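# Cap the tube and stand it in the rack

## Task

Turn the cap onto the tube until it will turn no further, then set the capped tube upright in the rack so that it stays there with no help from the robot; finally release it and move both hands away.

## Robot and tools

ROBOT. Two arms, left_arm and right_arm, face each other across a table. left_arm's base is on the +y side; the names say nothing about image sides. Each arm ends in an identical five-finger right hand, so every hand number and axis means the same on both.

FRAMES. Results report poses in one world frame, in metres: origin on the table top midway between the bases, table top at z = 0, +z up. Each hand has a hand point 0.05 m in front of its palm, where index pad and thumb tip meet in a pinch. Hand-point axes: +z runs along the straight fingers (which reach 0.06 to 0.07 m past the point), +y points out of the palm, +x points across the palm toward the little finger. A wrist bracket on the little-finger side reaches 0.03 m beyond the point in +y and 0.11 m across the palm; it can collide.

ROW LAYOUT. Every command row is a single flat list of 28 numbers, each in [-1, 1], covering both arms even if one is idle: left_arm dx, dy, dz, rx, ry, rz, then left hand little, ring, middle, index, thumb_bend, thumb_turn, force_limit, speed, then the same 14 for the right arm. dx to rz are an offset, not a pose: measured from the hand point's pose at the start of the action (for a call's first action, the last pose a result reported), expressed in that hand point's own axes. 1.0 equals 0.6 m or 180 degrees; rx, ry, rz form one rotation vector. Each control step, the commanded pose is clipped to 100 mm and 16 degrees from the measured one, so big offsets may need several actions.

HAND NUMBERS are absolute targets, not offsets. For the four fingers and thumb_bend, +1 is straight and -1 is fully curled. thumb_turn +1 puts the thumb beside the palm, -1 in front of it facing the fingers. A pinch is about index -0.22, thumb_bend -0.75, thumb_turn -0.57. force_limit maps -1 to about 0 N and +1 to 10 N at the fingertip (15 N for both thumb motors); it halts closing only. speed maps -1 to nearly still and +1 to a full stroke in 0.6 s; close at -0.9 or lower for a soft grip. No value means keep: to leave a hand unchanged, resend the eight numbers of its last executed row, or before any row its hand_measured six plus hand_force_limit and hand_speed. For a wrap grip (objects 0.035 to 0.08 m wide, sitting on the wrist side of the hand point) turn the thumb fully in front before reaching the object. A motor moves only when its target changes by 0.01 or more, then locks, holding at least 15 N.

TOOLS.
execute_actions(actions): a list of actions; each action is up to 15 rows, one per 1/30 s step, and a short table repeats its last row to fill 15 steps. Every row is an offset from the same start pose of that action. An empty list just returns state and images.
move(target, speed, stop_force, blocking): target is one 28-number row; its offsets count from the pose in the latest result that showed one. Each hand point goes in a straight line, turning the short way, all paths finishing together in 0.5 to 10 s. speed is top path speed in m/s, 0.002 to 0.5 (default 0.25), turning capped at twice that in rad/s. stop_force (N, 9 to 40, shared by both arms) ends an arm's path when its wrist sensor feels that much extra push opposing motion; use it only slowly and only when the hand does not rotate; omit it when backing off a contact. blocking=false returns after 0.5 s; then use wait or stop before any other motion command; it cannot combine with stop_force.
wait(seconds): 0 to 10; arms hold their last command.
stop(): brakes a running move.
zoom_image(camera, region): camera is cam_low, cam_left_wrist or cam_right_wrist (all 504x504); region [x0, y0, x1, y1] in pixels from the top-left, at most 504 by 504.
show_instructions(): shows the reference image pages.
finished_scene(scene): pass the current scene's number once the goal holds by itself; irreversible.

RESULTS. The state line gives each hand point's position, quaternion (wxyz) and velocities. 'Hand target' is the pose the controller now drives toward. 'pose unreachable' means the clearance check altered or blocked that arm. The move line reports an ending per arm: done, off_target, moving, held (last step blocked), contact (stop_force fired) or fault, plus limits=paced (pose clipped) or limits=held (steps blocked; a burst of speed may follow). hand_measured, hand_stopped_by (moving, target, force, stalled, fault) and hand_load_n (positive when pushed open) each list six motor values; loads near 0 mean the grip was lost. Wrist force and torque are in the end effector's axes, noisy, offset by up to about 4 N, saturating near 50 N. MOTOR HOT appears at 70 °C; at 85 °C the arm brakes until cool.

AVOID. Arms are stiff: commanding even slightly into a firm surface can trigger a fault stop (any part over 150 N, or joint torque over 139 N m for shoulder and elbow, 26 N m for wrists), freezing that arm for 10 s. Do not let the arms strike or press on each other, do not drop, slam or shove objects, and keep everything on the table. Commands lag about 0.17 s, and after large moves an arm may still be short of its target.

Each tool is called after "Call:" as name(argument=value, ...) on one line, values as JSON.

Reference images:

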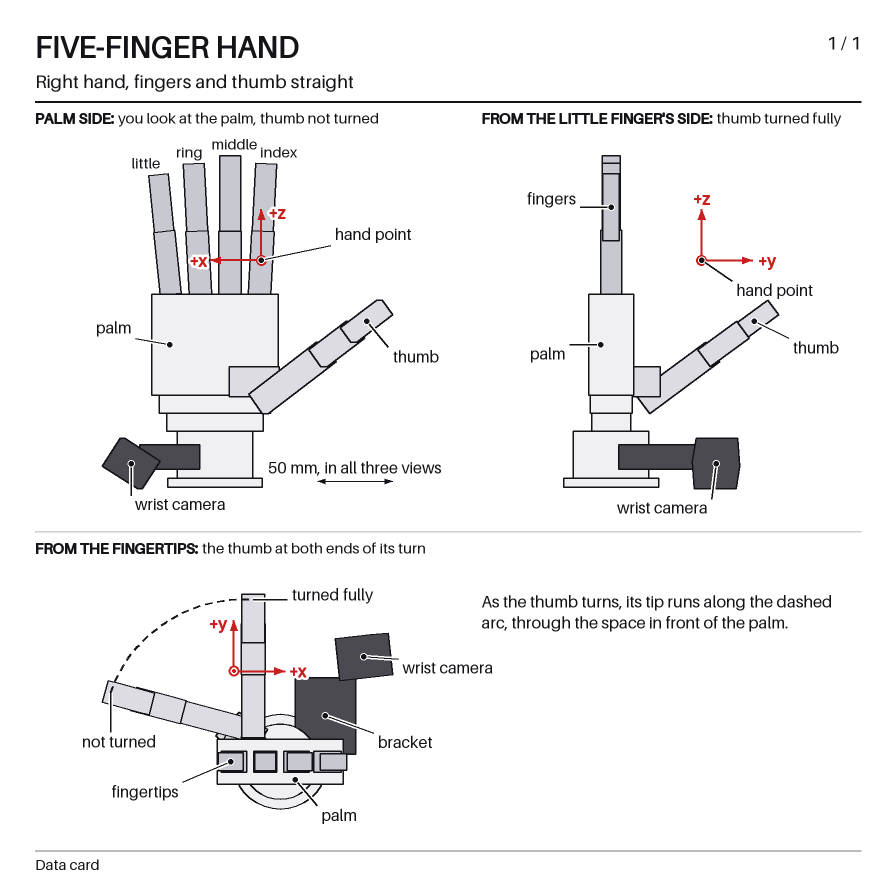

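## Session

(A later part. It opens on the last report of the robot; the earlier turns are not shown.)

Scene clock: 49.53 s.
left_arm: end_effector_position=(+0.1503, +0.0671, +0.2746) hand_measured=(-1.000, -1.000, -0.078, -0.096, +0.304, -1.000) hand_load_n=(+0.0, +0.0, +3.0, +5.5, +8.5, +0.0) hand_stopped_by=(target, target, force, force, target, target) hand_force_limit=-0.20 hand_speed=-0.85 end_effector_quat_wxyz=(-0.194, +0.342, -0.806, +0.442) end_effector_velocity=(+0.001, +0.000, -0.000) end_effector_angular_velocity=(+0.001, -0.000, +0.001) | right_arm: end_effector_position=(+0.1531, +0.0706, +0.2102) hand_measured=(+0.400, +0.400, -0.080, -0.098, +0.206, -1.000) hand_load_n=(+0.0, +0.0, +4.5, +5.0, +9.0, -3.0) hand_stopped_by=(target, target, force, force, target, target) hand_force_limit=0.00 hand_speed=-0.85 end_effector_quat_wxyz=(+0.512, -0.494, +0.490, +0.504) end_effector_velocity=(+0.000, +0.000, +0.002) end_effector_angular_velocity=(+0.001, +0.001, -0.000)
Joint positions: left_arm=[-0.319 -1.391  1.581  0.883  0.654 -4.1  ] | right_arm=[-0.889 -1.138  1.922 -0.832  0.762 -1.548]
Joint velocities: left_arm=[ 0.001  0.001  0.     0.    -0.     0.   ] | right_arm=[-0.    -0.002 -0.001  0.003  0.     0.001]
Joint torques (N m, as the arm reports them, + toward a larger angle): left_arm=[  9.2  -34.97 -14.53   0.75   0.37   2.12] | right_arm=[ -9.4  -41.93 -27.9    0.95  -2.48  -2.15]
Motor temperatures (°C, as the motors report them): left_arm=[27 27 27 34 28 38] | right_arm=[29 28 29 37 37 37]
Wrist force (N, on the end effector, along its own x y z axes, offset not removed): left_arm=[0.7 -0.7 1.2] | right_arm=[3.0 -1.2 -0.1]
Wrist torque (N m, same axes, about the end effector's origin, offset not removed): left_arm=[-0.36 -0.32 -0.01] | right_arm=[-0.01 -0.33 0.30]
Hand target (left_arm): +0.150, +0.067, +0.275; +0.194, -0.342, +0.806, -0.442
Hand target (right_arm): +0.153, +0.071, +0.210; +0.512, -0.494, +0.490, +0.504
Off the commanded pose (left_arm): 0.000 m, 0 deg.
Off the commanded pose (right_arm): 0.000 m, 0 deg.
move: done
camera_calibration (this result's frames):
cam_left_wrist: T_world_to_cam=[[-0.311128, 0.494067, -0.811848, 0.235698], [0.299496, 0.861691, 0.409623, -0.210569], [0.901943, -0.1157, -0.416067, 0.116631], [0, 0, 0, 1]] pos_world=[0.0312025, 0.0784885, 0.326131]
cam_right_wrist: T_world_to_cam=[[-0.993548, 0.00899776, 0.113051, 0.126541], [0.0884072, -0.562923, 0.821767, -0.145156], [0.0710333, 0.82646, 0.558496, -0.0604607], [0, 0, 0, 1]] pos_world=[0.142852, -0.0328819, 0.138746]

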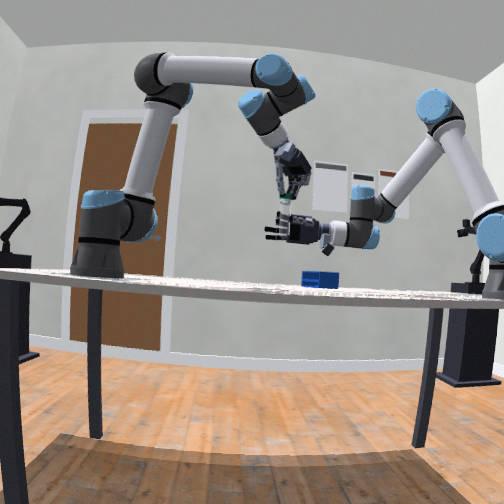

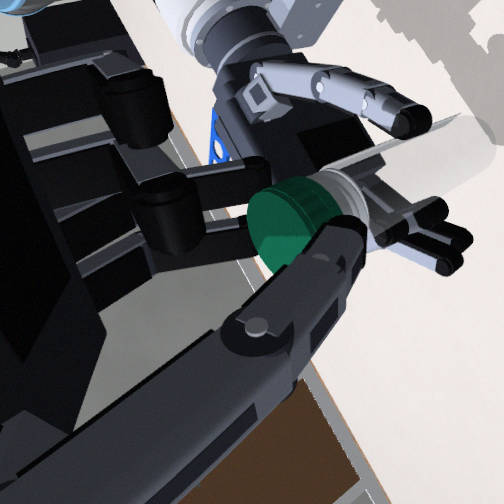

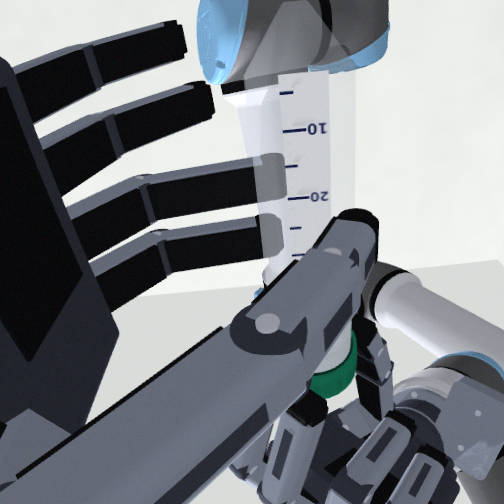

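Call:
move(target=[0,0,0,0,0,0,-1,-1,-0.45,-0.45,0.3,-1,-0.2,-0.85,-0.007,0,0,0,0,0,0.4,0.4,-0.4,-0.4,0.2,-1,0,-0.85], speed=0.004)

Call:
zoom_image(camera="cam_low", region=[255,180,325,250])

Call:
zoom_image(camera="cam_left_wrist", region=[220,100,460,300])

Scene clock: 51.00 s.
left_arm: end_effector_position=(+0.1503, +0.0671, +0.2746) hand_measured=(-1.000, -1.000, -0.078, -0.096, +0.304, -1.000) hand_load_n=(+0.0, +0.0, +3.0, +5.5, +8.5, +0.0) hand_stopped_by=(target, target, force, force, target, target) hand_force_limit=-0.20 hand_speed=-0.85 end_effector_quat_wxyz=(-0.194, +0.342, -0.806, +0.442) end_effector_velocity=(+0.000, -0.000, -0.000) end_effector_angular_velocity=(+0.000, -0.000, +0.001) | right_arm: end_effector_position=(+0.1530, +0.0705, +0.2144) hand_measured=(+0.400, +0.400, -0.080, -0.098, +0.206, -1.000) hand_load_n=(+0.0, +0.0, +5.0, +5.0, +9.0, -3.0) hand_stopped_by=(target, target, force, force, target, target) hand_force_limit=0.00 hand_speed=-0.85 end_effector_quat_wxyz=(+0.512, -0.494, +0.490, +0.504) end_effector_velocity=(-0.000, -0.000, +0.000) end_effector_angular_velocity=(-0.001, -0.002, -0.000)
Joint positions: left_arm=[-0.319 -1.391  1.581  0.883  0.654 -4.1  ] | right_arm=[-0.889 -1.146  1.919 -0.822  0.762 -1.548]
Joint velocities: left_arm=[ 0.  0. -0. -0. -0. -0.] | right_arm=[-0.    -0.001 -0.     0.003 -0.    -0.003]
Joint torques (N m, as the arm reports them, + toward a larger angle): left_arm=[  6.47 -34.58 -15.6    0.96   0.12   2.03] | right_arm=[ -9.65 -42.11 -27.27   0.7   -2.57   0.95]
Motor temperatures (°C, as the motors report them): left_arm=[27 27 27 34 28 38] | right_arm=[29 28 29 37 37 37]
Wrist force (N, on the end effector, along its own x y z axes, offset not removed): left_arm=[0.7 -0.8 1.4] | right_arm=[3.1 -0.1 -1.8]
Wrist torque (N m, same axes, about the end effector's origin, offset not removed): left_arm=[-0.44 -0.27 -0.03] | right_arm=[-0.08 -0.24 0.12]
Hand target (left_arm): +0.150, +0.067, +0.275; +0.194, -0.342, +0.806, -0.442
Hand target (right_arm): +0.153, +0.070, +0.214; +0.512, -0.494, +0.490, +0.504
Off the commanded pose (left_arm): 0.000 m, 0 deg.
Off the commanded pose (right_arm): 0.000 m, 0 deg.
move: done
camera_calibration (this result's frames):
cam_left_wrist: T_world_to_cam=[[-0.311128, 0.494067, -0.811848, 0.235698], [0.299496, 0.861691, 0.409623, -0.210569], [0.901943, -0.1157, -0.416067, 0.116631], [0, 0, 0, 1]] pos_world=[0.0312024, 0.0784886, 0.326131]
cam_right_wrist: T_world_to_cam=[[-0.993555, 0.00899921, 0.112993, 0.126053], [0.0883556, -0.562951, 0.821754, -0.148598], [0.0710045, 0.826442, 0.558527, -0.0626518], [0, 0, 0, 1]] pos_world=[0.142819, -0.0330098, 0.142861]

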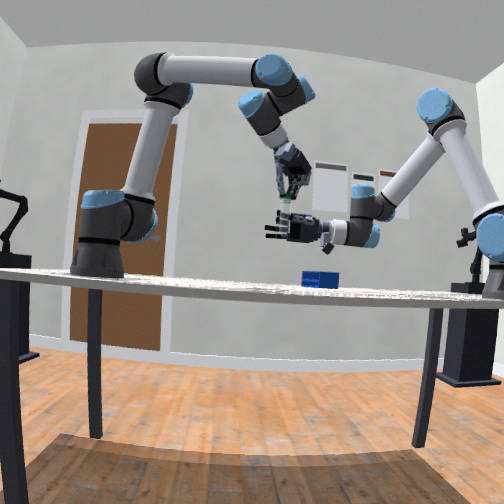

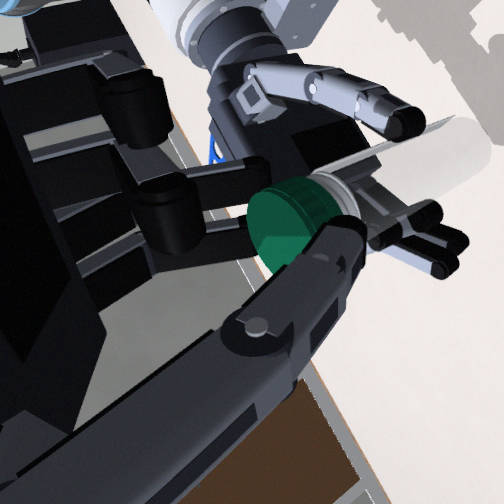

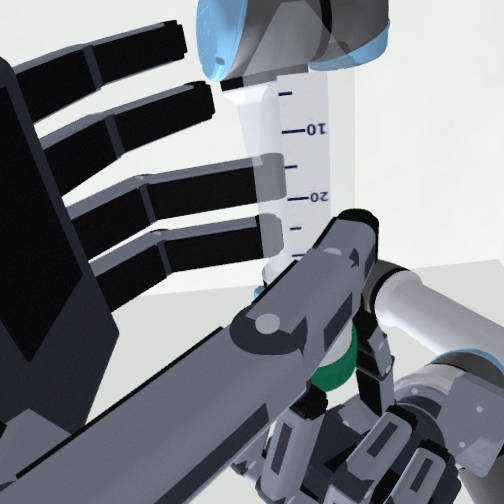

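Region (255, 180, 325, 250) of cam_low's 504x504 image, scaled by 7.200, with more detail than that image has.

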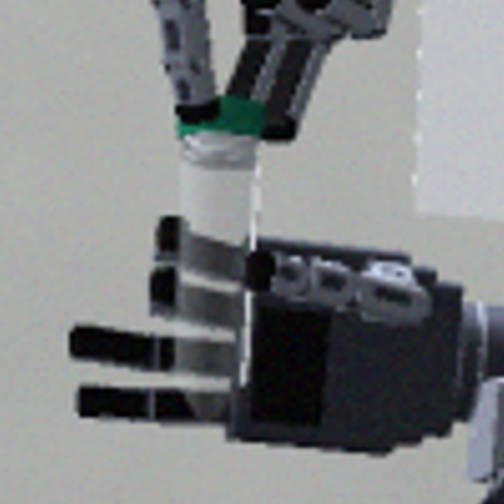

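Region (220, 100, 460, 300) of cam_left_wrist's 504x504 image, scaled by 2.100, with more detail than that image has.

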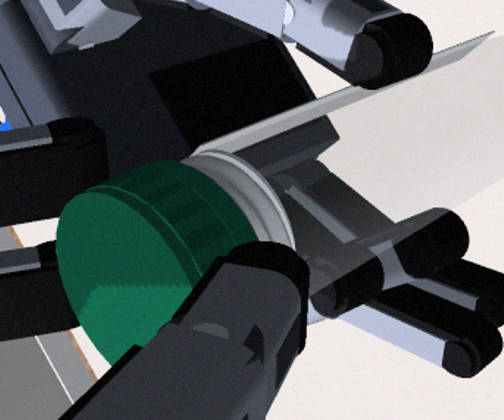

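Call:
move(target=[0,0,0,0,0,0,-1,-1,-0.45,-0.45,0.3,-1,-0.2,-0.85,-0.003,0,0,0,0,0,0.4,0.4,-0.4,-0.4,0.2,-1,0,-0.85], speed=0.003)

Call:
move(target=[0.01,-0.0038,0.006,0.002,0.141,0.089,-1,-1,-0.45,-0.45,0.3,-1,-0.2,-0.85,0,0,0,0,0,0,0.4,0.4,-0.4,-0.4,0.2,-1,0,-0.85], speed=0.1)

Call:
zoom_image(camera="cam_low", region=[255,180,325,250])

Scene clock: 53.27 s.
left_arm: end_effector_position=(+0.1503, +0.0671, +0.2746) hand_measured=(-1.000, -1.000, -0.078, -0.096, +0.304, -1.000) hand_load_n=(+0.0, +0.0, +3.0, +5.5, +8.5, +0.0) hand_stopped_by=(target, target, force, force, target, target) hand_force_limit=-0.20 hand_speed=-0.85 end_effector_quat_wxyz=(-0.194, +0.342, -0.806, +0.442) end_effector_velocity=(-0.000, -0.000, -0.001) end_effector_angular_velocity=(+0.001, -0.000, +0.000) | right_arm: end_effector_position=(+0.1530, +0.0704, +0.2161) hand_measured=(+0.400, +0.400, -0.080, -0.098, +0.206, -1.000) hand_load_n=(+0.0, +0.0, +4.5, +5.0, +9.0, -3.0) hand_stopped_by=(target, target, force, force, target, target) hand_force_limit=0.00 hand_speed=-0.85 end_effector_quat_wxyz=(+0.512, -0.494, +0.490, +0.504) end_effector_velocity=(-0.000, +0.000, +0.001) end_effector_angular_velocity=(+0.001, -0.000, +0.001)
Joint positions: left_arm=[-0.319 -1.391  1.581  0.883  0.654 -4.1  ] | right_arm=[-0.89  -1.149  1.918 -0.817  0.762 -1.548]
Joint velocities: left_arm=[ 0.     0.002 -0.     0.     0.    -0.   ] | right_arm=[ 0.001 -0.002 -0.     0.    -0.001  0.001]
Joint torques (N m, as the arm reports them, + toward a larger angle): left_arm=[  7.43 -34.79 -15.71   1.09   0.25   1.86] | right_arm=[ -9.69 -42.66 -27.71   0.46  -2.39   1.9 ]
Motor temperatures (°C, as the motors report them): left_arm=[27 27 27 34 28 38] | right_arm=[29 28 29 37 37 37]
Wrist force (N, on the end effector, along its own x y z axes, offset not removed): left_arm=[1.3 -1.2 1.2] | right_arm=[1.3 0.2 0.4]
Wrist torque (N m, same axes, about the end effector's origin, offset not removed): left_arm=[-0.49 -0.38 0.04] | right_arm=[-0.05 -0.04 0.11]
Hand target (left_arm): +0.150, +0.067, +0.275; +0.194, -0.342, +0.806, -0.442
Hand target (right_arm): +0.153, +0.070, +0.216; +0.512, -0.494, +0.490, +0.504
Off the commanded pose (left_arm): 0.000 m, 0 deg.
Off the commanded pose (right_arm): 0.000 m, 0 deg.
move: done
camera_calibration (this result's frames):
cam_left_wrist: T_world_to_cam=[[-0.311128, 0.494067, -0.811848, 0.235698], [0.299496, 0.861691, 0.409623, -0.210569], [0.901943, -0.1157, -0.416067, 0.116631], [0, 0, 0, 1]] pos_world=[0.0312024, 0.0784885, 0.326131]
cam_right_wrist: T_world_to_cam=[[-0.993553, 0.0089976, 0.113011, 0.125837], [0.0883711, -0.562954, 0.82175, -0.150053], [0.0710137, 0.826439, 0.55853, -0.0635739], [0, 0, 0, 1]] pos_world=[0.142801, -0.0330654, 0.144593]

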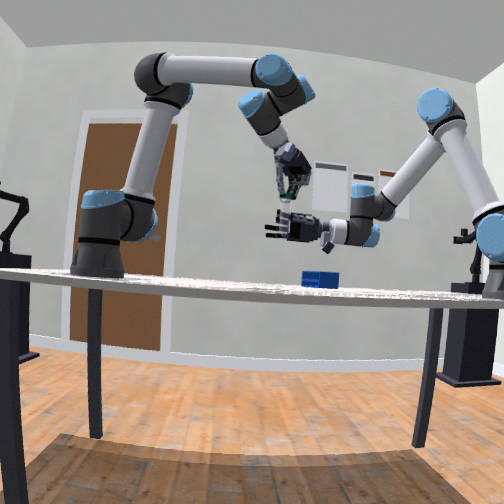

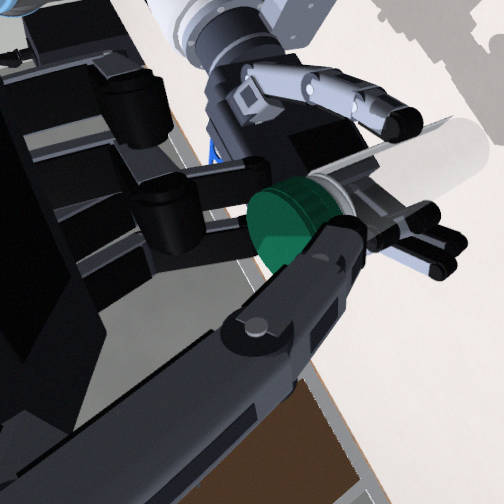

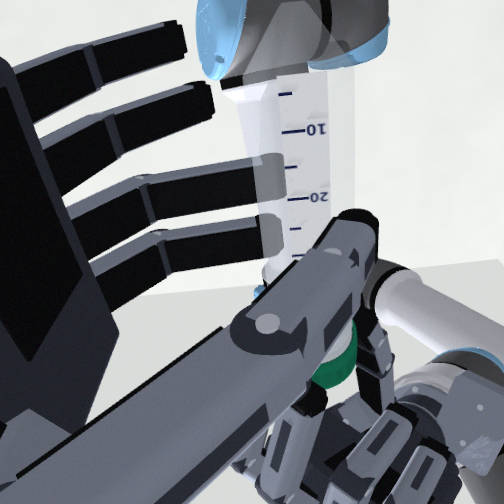

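Scene clock: 56.27 s.
left_arm: end_effector_position=(+0.1493, +0.0597, +0.2751) hand_measured=(-1.000, -1.000, -0.078, -0.096, +0.304, -1.000) hand_load_n=(+0.0, +0.0, +3.0, +5.0, +8.5, -0.5) hand_stopped_by=(target, target, force, force, target, target) hand_force_limit=-0.20 hand_speed=-0.85 end_effector_quat_wxyz=(-0.073, +0.122, -0.867, +0.477) end_effector_velocity=(+0.000, -0.000, -0.001) end_effector_angular_velocity=(+0.004, -0.001, -0.013) | right_arm: end_effector_position=(+0.1530, +0.0704, +0.2161) hand_measured=(+0.400, +0.400, -0.080, -0.098, +0.206, -1.000) hand_load_n=(+0.0, +0.0, +5.0, +4.5, +9.0, -3.0) hand_stopped_by=(target, target, force, force, target, target) hand_force_limit=0.00 hand_speed=-0.85 end_effector_quat_wxyz=(+0.512, -0.494, +0.490, +0.504) end_effector_velocity=(-0.000, +0.000, -0.000) end_effector_angular_velocity=(+0.000, +0.000, +0.001)
Joint positions: left_arm=[-0.183 -1.602  1.725  0.517  1.104 -3.453] | right_arm=[-0.89  -1.149  1.918 -0.817  0.762 -1.548]
Joint velocities: left_arm=[ 0.007  0.     0.002 -0.004  0.016  0.013] | right_arm=[ 0.     0.    -0.    -0.001 -0.001  0.001]
Joint torques (N m, as the arm reports them, + toward a larger angle): left_arm=[ 13.26 -28.9  -10.78  -1.5    1.     3.  ] | right_arm=[ -7.66 -23.72 -10.68  -2.92  -2.     1.7 ]
Motor temperatures (°C, as the motors report them): left_arm=[27 27 27 34 28 38] | right_arm=[29 28 29 37 37 37]
Wrist force (N, on the end effector, along its own x y z axes, offset not removed): left_arm=[1.9 -0.5 1.0] | right_arm=[0.9 -4.4 -2.7]
Wrist torque (N m, same axes, about the end effector's origin, offset not removed): left_arm=[-0.35 -0.38 0.04] | right_arm=[-0.32 0.03 0.06]
Hand target (left_arm): +0.149, +0.060, +0.275; +0.073, -0.121, +0.867, -0.477
Hand target (right_arm): +0.153, +0.070, +0.216; +0.512, -0.494, +0.490, +0.504
Off the commanded pose (left_arm): 0.001 m, 0 deg.
Off the commanded pose (right_arm): 0.000 m, 0 deg.
move: done
camera_calibration (this result's frames):
cam_left_wrist: T_world_to_cam=[[-0.0220818, 0.582744, -0.812356, 0.191103], [0.689557, 0.597224, 0.409675, -0.246561], [0.723894, -0.551119, -0.415023, 0.169272], [0, 0, 0, 1]] pos_world=[0.0517028, 0.129177, 0.326505]
cam_right_wrist: T_world_to_cam=[[-0.993554, 0.00899607, 0.112999, 0.125844], [0.0883618, -0.562963, 0.821745, -0.150054], [0.071007, 0.826433, 0.55854, -0.0635817], [0, 0, 0, 1]] pos_world=[0.142806, -0.0330608, 0.144598]

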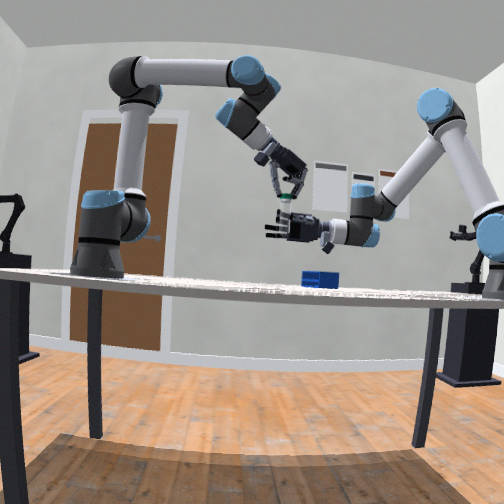

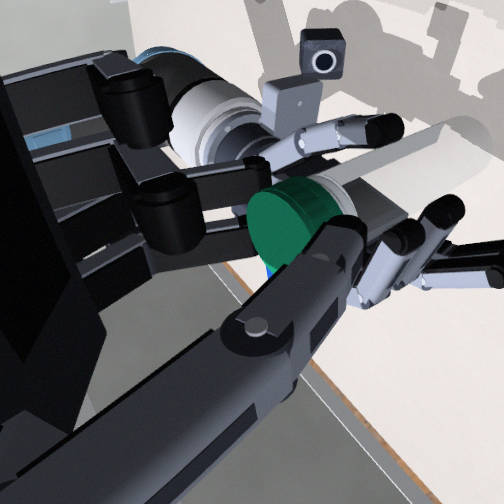

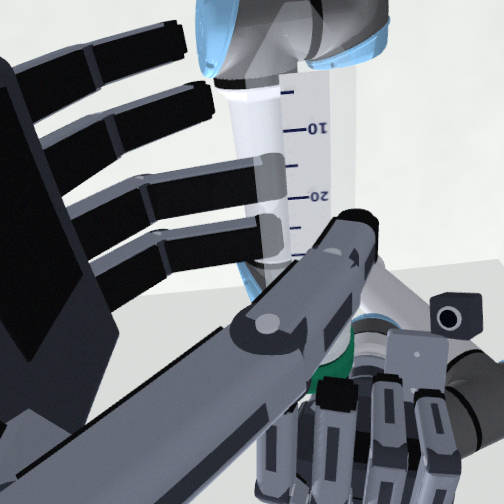

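Region (255, 180, 325, 250) of cam_low's 504x504 image, scaled by 7.200, with more detail than that image has.

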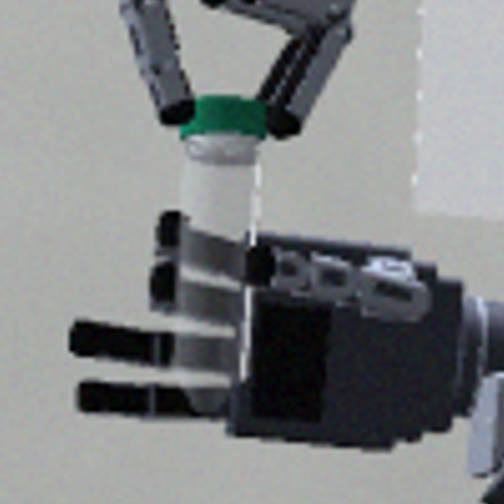

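Call:
move(target=[0.0093,-0.0025,0.0039,0.002,0.141,0.089,-1,-1,-0.45,-0.45,0.3,-1,-0.2,-0.85,-0.0035,-0.0015,-0.0015,0,0,0,0.4,0.4,-0.4,-0.4,0.2,-1,0,-0.85], speed=0.1)

Call:
zoom_image(camera="cam_low", region=[255,180,325,250])

Scene clock: 59.50 s.
left_arm: end_effector_position=(+0.1449, +0.0556, +0.2754) hand_measured=(-1.000, -1.000, -0.078, -0.096, +0.304, -1.000) hand_load_n=(+0.0, +0.0, +3.0, +5.5, +8.5, -0.5) hand_stopped_by=(target, target, force, force, target, target) hand_force_limit=-0.20 hand_speed=-0.85 end_effector_quat_wxyz=(-0.052, +0.107, +0.869, -0.480) end_effector_velocity=(-0.000, +0.000, +0.000) end_effector_angular_velocity=(+0.001, +0.001, -0.012) | right_arm: end_effector_position=(+0.1539, +0.0694, +0.2182) hand_measured=(+0.400, +0.400, -0.080, -0.098, +0.206, -1.000) hand_load_n=(+0.0, +0.0, +5.0, +5.0, +9.0, -2.5) hand_stopped_by=(target, target, force, force, target, target) hand_force_limit=0.00 hand_speed=-0.85 end_effector_quat_wxyz=(+0.512, -0.494, +0.490, +0.504) end_effector_velocity=(+0.000, +0.000, +0.000) end_effector_angular_velocity=(+0.001, -0.001, -0.000)
Joint positions: left_arm=[ 0.082 -1.596  1.709  0.461  1.761 -3.005] | right_arm=[-0.892 -1.153  1.918 -0.813  0.759 -1.548]
Joint velocities: left_arm=[ 0.007  0.003 -0.004  0.003  0.017  0.01 ] | right_arm=[-0.    -0.    -0.    -0.001  0.     0.   ]
Joint torques (N m, as the arm reports them, + toward a larger angle): left_arm=[  8.6   -7.15 -33.42   1.98   1.83   2.87] | right_arm=[ -8.7  -42.01 -27.45   0.71  -2.76   2.38]
Motor temperatures (°C, as the motors report them): left_arm=[27 27 27 34 28 38] | right_arm=[29 28 29 37 37 37]
Wrist force (N, on the end effector, along its own x y z axes, offset not removed): left_arm=[1.1 -1.0 1.3] | right_arm=[0.2 -7.0 1.6]
Wrist torque (N m, same axes, about the end effector's origin, offset not removed): left_arm=[-0.38 -0.27 -0.08] | right_arm=[-0.67 0.33 -0.04]
Hand target (left_arm): +0.145, +0.056, +0.275; -0.052, +0.107, +0.869, -0.480
Hand target (right_arm): +0.154, +0.069, +0.218; +0.512, -0.494, +0.490, +0.504
Off the commanded pose (left_arm): 0.000 m, 0 deg.
Off the commanded pose (right_arm): 0.000 m, 0 deg.
move: done
camera_calibration (this result's frames):
cam_left_wrist: T_world_to_cam=[[0.272946, 0.515665, -0.812152, 0.154587], [0.895003, 0.173484, 0.410942, -0.247723], [0.352804, -0.839043, -0.41417, 0.239826], [0, 0, 0, 1]] pos_world=[0.0949075, 0.164486, 0.326677]
cam_right_wrist: T_world_to_cam=[[-0.993555, 0.00899641, 0.112997, 0.126487], [0.0883599, -0.562961, 0.821747, -0.152381], [0.0710058, 0.826435, 0.558538, -0.0640007], [0, 0, 0, 1]] pos_world=[0.143681, -0.0340299, 0.146672]

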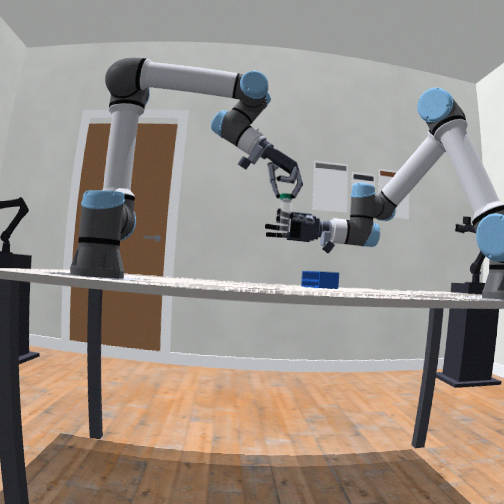

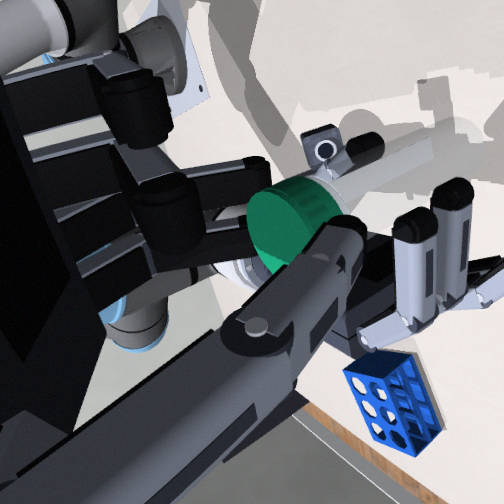

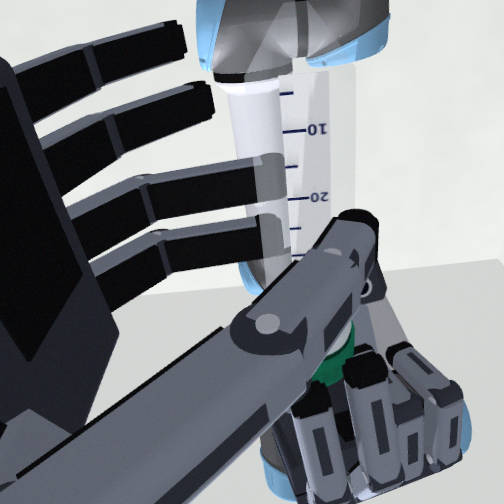

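Region (255, 180, 325, 250) of cam_low's 504x504 image, scaled by 7.200, with more detail than that image has.

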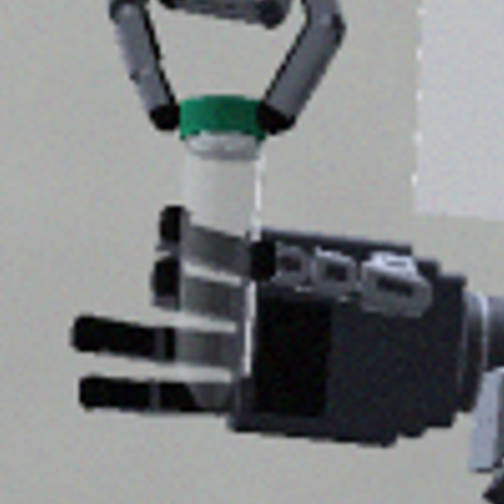

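Call:
move(target=[0.012,-0.0022,0.0035,0.002,0.141,0.089,-1,-1,-0.45,-0.45,0.3,-1,-0.2,-0.85,-0.0025,0,0,0,0,0,0.4,0.4,-0.4,-0.4,0.2,-1,0,-0.85], speed=0.12)

Call:
zoom_image(camera="cam_low", region=[255,180,325,250])

Scene clock: 62.37 s.
left_arm: end_effector_position=(+0.1375, +0.0550, +0.2752) hand_measured=(-1.000, -1.000, -0.078, -0.096, +0.304, -1.000) hand_load_n=(+0.0, +0.0, +3.0, +5.0, +8.5, +0.0) hand_stopped_by=(target, target, force, force, target, target) hand_force_limit=-0.20 hand_speed=-0.85 end_effector_quat_wxyz=(-0.174, +0.328, +0.812, -0.450) end_effector_velocity=(-0.000, -0.000, -0.001) end_effector_angular_velocity=(+0.004, -0.000, -0.012) | right_arm: end_effector_position=(+0.1539, +0.0694, +0.2197) hand_measured=(+0.400, +0.400, -0.080, -0.098, +0.206, -1.000) hand_load_n=(+0.0, +0.0, +5.0, +4.5, +9.0, -3.5) hand_stopped_by=(target, target, force, force, target, target) hand_force_limit=0.00 hand_speed=-0.85 end_effector_quat_wxyz=(+0.512, -0.494, +0.490, +0.504) end_effector_velocity=(-0.000, +0.000, -0.000) end_effector_angular_velocity=(-0.000, +0.001, +0.000)
Joint positions: left_arm=[ 0.301 -1.385  1.524  0.7    2.34  -2.468] | right_arm=[-0.892 -1.156  1.917 -0.809  0.759 -1.548]
Joint velocities: left_arm=[ 0.003  0.009 -0.008  0.014  0.009  0.017] | right_arm=[ 0.     0.001 -0.     0.     0.     0.001]
Joint torques (N m, as the arm reports them, + toward a larger angle): left_arm=[ 10.88 -16.8  -33.06   2.72   2.34   2.8 ] | right_arm=[ -9.37 -42.62 -28.63   0.57  -2.48   2.33]
Motor temperatures (°C, as the motors report them): left_arm=[27 27 27 34 28 38] | right_arm=[29 28 29 37 37 37]
Wrist force (N, on the end effector, along its own x y z axes, offset not removed): left_arm=[1.9 -2.3 0.9] | right_arm=[-4.6 2.0 2.0]
Wrist torque (N m, same axes, about the end effector's origin, offset not removed): left_arm=[-0.54 -0.51 0.08] | right_arm=[0.30 0.93 -0.24]
Hand target (left_arm): +0.137, +0.055, +0.275; -0.174, +0.328, +0.812, -0.450
Hand target (right_arm): +0.154, +0.069, +0.220; +0.512, -0.494, +0.490, +0.504
Off the commanded pose (left_arm): 0.000 m, 0 deg.
Off the commanded pose (right_arm): 0.000 m, 0 deg.
move: done
camera_calibration (this result's frames):
cam_left_wrist: T_world_to_cam=[[0.494838, 0.310986, -0.811433, 0.137323], [0.861694, -0.296317, 0.411923, -0.210794], [-0.112339, -0.903041, -0.414604, 0.309454], [0, 0, 0, 1]] pos_world=[0.148451, 0.174283, 0.32656]
cam_right_wrist: T_world_to_cam=[[-0.993553, 0.00899614, 0.113008, 0.126301], [0.0883698, -0.562954, 0.82175, -0.153635], [0.071011, 0.826439, 0.55853, -0.0647917], [0, 0, 0, 1]] pos_world=[0.143665, -0.0340793, 0.148165]

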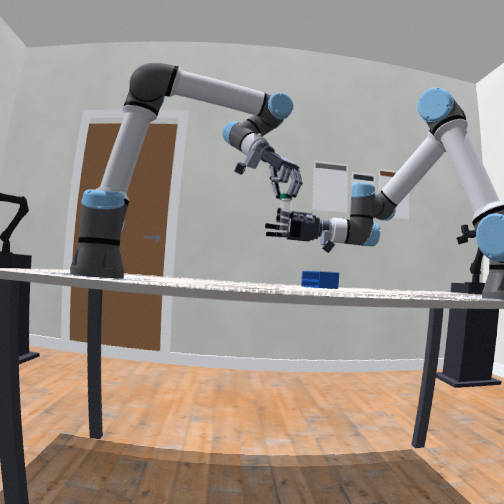

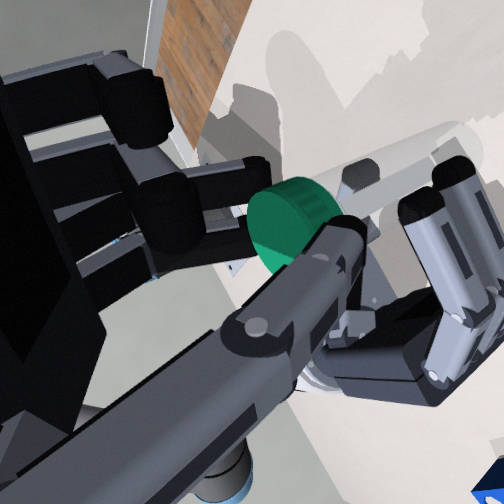

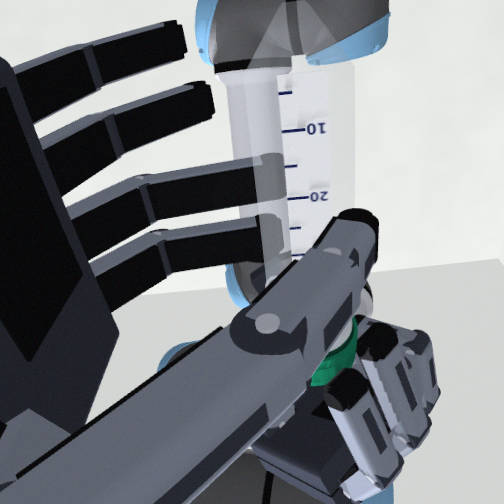

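Region (255, 180, 325, 250) of cam_low's 504x504 image, scaled by 7.200, with more detail than that image has.

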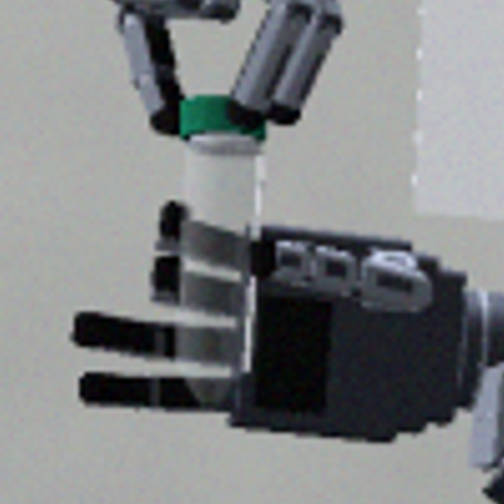

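Call:
move(target=[0,0,0,0,0,0,-1,-1,0.3,0.3,0.8,-1,-0.2,0,0,0,0,0,0,0,0.4,0.4,-0.4,-0.4,0.2,-1,0,-0.85])

Call:
move(target=[-0.003,0.0157,-0.0248,-0.006,-0.4225,-0.2675,-1,-1,0.3,0.3,0.8,-1,-0.2,0,0,0,0,0,0,0,0.4,0.4,-0.4,-0.4,0.2,-1,0,-0.85], speed=0.25)

Call:
zoom_image(camera="cam_low", region=[255,180,325,250])

Scene clock: 63.40 s.
left_arm: end_effector_position=(+0.1375, +0.0550, +0.2752) hand_measured=(-1.000, -1.000, +0.300, +0.300, +0.800, -1.000) hand_load_n=(+0.0, +0.0, +0.0, +0.0, +0.0, +0.0) hand_stopped_by=(target, target, target, target, target, target) hand_force_limit=-0.20 hand_speed=0.00 end_effector_quat_wxyz=(-0.174, +0.328, +0.812, -0.450) end_effector_velocity=(-0.000, +0.000, -0.000) end_effector_angular_velocity=(+0.000, +0.000, -0.000) | right_arm: end_effector_position=(+0.1539, +0.0694, +0.2197) hand_measured=(+0.400, +0.400, -0.080, -0.098, +0.206, -1.000) hand_load_n=(+0.0, +0.0, +5.0, +4.5, +9.0, -3.0) hand_stopped_by=(target, target, force, force, target, target) hand_force_limit=0.00 hand_speed=-0.85 end_effector_quat_wxyz=(+0.512, -0.494, +0.490, +0.504) end_effector_velocity=(-0.000, -0.000, +0.001) end_effector_angular_velocity=(+0.000, -0.001, +0.001)
Joint positions: left_arm=[ 0.301 -1.385  1.524  0.7    2.34  -2.468] | right_arm=[-0.892 -1.156  1.917 -0.809  0.759 -1.548]
Joint velocities: left_arm=[-0.001 -0.     0.    -0.    -0.    -0.001] | right_arm=[-0.    -0.001  0.     0.001 -0.001 -0.   ]
Joint torques (N m, as the arm reports them, + toward a larger angle): left_arm=[ -9.36 -38.58  -9.35  -1.13  -0.95  -2.84] | right_arm=[ -8.43 -39.03 -24.2    0.11  -1.83   2.16]
Motor temperatures (°C, as the motors report them): left_arm=[27 27 27 34 28 38] | right_arm=[29 28 29 37 37 37]
Wrist force (N, on the end effector, along its own x y z axes, offset not removed): left_arm=[1.0 -0.4 2.1] | right_arm=[2.9 -1.8 0.4]
Wrist torque (N m, same axes, about the end effector's origin, offset not removed): left_arm=[-0.36 -0.35 -0.01] | right_arm=[-0.28 -0.17 0.03]
Hand target (left_arm): +0.137, +0.055, +0.275; -0.174, +0.328, +0.812, -0.450
Hand target (right_arm): +0.154, +0.069, +0.220; +0.512, -0.494, +0.490, +0.504
Off the commanded pose (left_arm): 0.000 m, 0 deg.
Off the commanded pose (right_arm): 0.000 m, 0 deg.
move: done
camera_calibration (this result's frames):
cam_left_wrist: T_world_to_cam=[[0.494818, 0.311023, -0.811431, 0.137296], [0.861712, -0.296267, 0.411921, -0.210835], [-0.112283, -0.903045, -0.41461, 0.309457], [0, 0, 0, 1]] pos_world=[0.148489, 0.174288, 0.326558]
cam_right_wrist: T_world_to_cam=[[-0.993556, 0.00898972, 0.112985, 0.126308], [0.0883529, -0.562971, 0.821741, -0.153644], [0.0709946, 0.826428, 0.558549, -0.0648047], [0, 0, 0, 1]] pos_world=[0.143669, -0.0340762, 0.148181]

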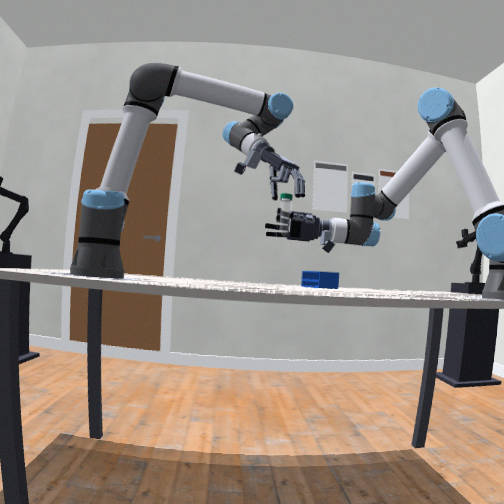

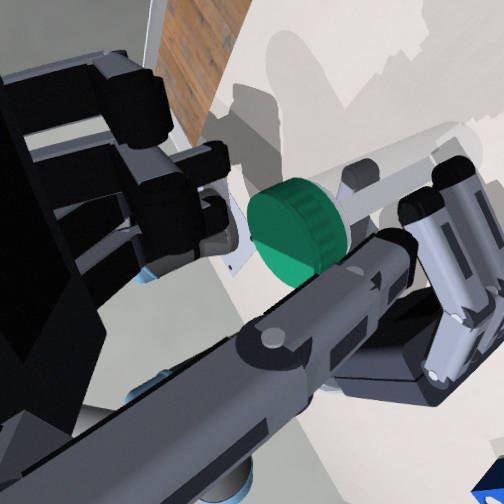

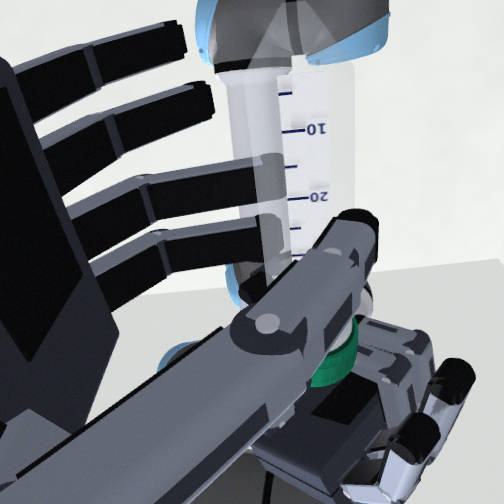

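Scene clock: 67.13 s.
left_arm: end_effector_position=(+0.1506, +0.0664, +0.2744) hand_measured=(-1.000, -1.000, +0.300, +0.300, +0.800, -1.000) hand_load_n=(+0.0, +0.0, +0.0, +0.0, +0.0, +0.0) hand_stopped_by=(target, target, target, target, target, target) hand_force_limit=-0.20 hand_speed=0.00 end_effector_quat_wxyz=(-0.193, +0.343, -0.806, +0.442) end_effector_velocity=(+0.000, +0.000, -0.001) end_effector_angular_velocity=(+0.005, +0.001, +0.011) | right_arm: end_effector_position=(+0.1539, +0.0694, +0.2197) hand_measured=(+0.400, +0.400, -0.080, -0.098, +0.206, -1.000) hand_load_n=(+0.0, +0.0, +5.0, +4.5, +9.0, -3.0) hand_stopped_by=(target, target, force, force, target, target) hand_force_limit=0.00 hand_speed=-0.85 end_effector_quat_wxyz=(+0.512, -0.494, +0.490, +0.504) end_effector_velocity=(-0.000, -0.000, +0.000) end_effector_angular_velocity=(+0.000, -0.001, +0.000)
Joint positions: left_arm=[-0.318 -1.389  1.578  0.883  0.654 -4.102] | right_arm=[-0.892 -1.156  1.917 -0.809  0.759 -1.548]
Joint velocities: left_arm=[ 0.     0.009 -0.006  0.015 -0.003 -0.018] | right_arm=[ 0.    -0.     0.    -0.    -0.    -0.001]
Joint torques (N m, as the arm reports them, + toward a larger angle): left_arm=[ -8.95 -17.11 -30.7    3.71  -2.69  -2.8 ] | right_arm=[ -8.04 -38.98 -24.41   0.11  -1.79   2.12]
Motor temperatures (°C, as the motors report them): left_arm=[27 27 27 34 28 38] | right_arm=[29 28 29 37 37 37]
Wrist force (N, on the end effector, along its own x y z axes, offset not removed): left_arm=[1.2 -0.9 2.0] | right_arm=[2.5 0.2 -5.1]
Wrist torque (N m, same axes, about the end effector's origin, offset not removed): left_arm=[-0.45 -0.38 -0.01] | right_arm=[0.35 -0.30 0.22]
Hand target (left_arm): +0.151, +0.066, +0.274; +0.194, -0.344, +0.806, -0.441
Hand target (right_arm): +0.154, +0.069, +0.220; +0.512, -0.494, +0.490, +0.504
Off the commanded pose (left_arm): 0.001 m, 0 deg.
Off the commanded pose (right_arm): 0.000 m, 0 deg.
move: done
camera_calibration (this result's frames):
cam_left_wrist: T_world_to_cam=[[-0.313542, 0.492672, -0.811767, 0.236459], [0.298243, 0.862708, 0.408394, -0.209519], [0.901522, -0.114055, -0.417431, 0.116592], [0, 0, 0, 1]] pos_world=[0.0315174, 0.0775552, 0.326185]
cam_right_wrist: T_world_to_cam=[[-0.993556, 0.00898958, 0.112985, 0.126308], [0.0883531, -0.562971, 0.821741, -0.153644], [0.0709945, 0.826428, 0.558549, -0.0648047], [0, 0, 0, 1]] pos_world=[0.143669, -0.0340762, 0.148181]

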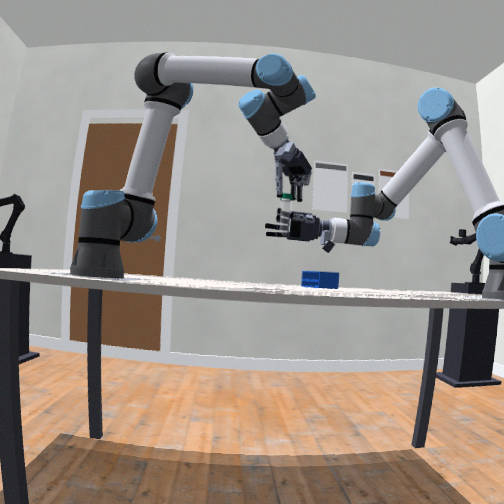

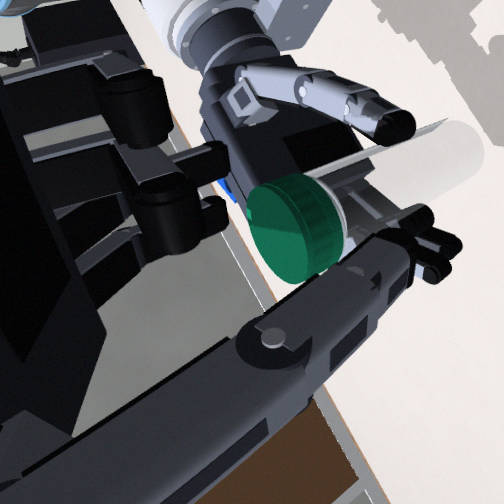

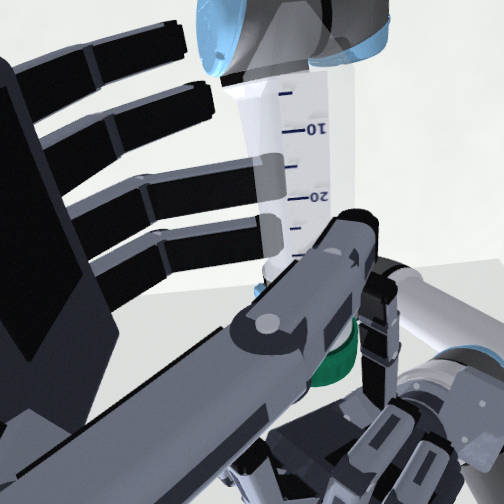

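Region (255, 180, 325, 250) of cam_low's 504x504 image, scaled by 7.200, with more detail than that image has.

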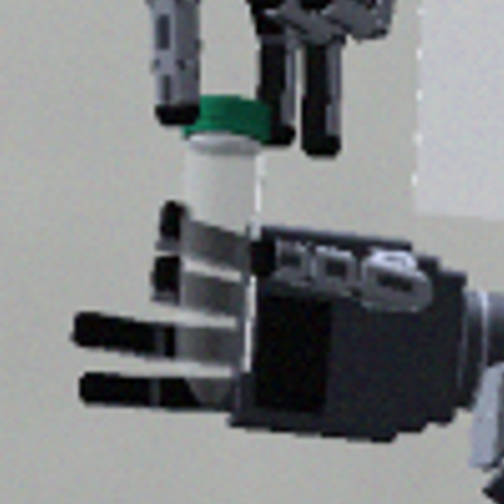

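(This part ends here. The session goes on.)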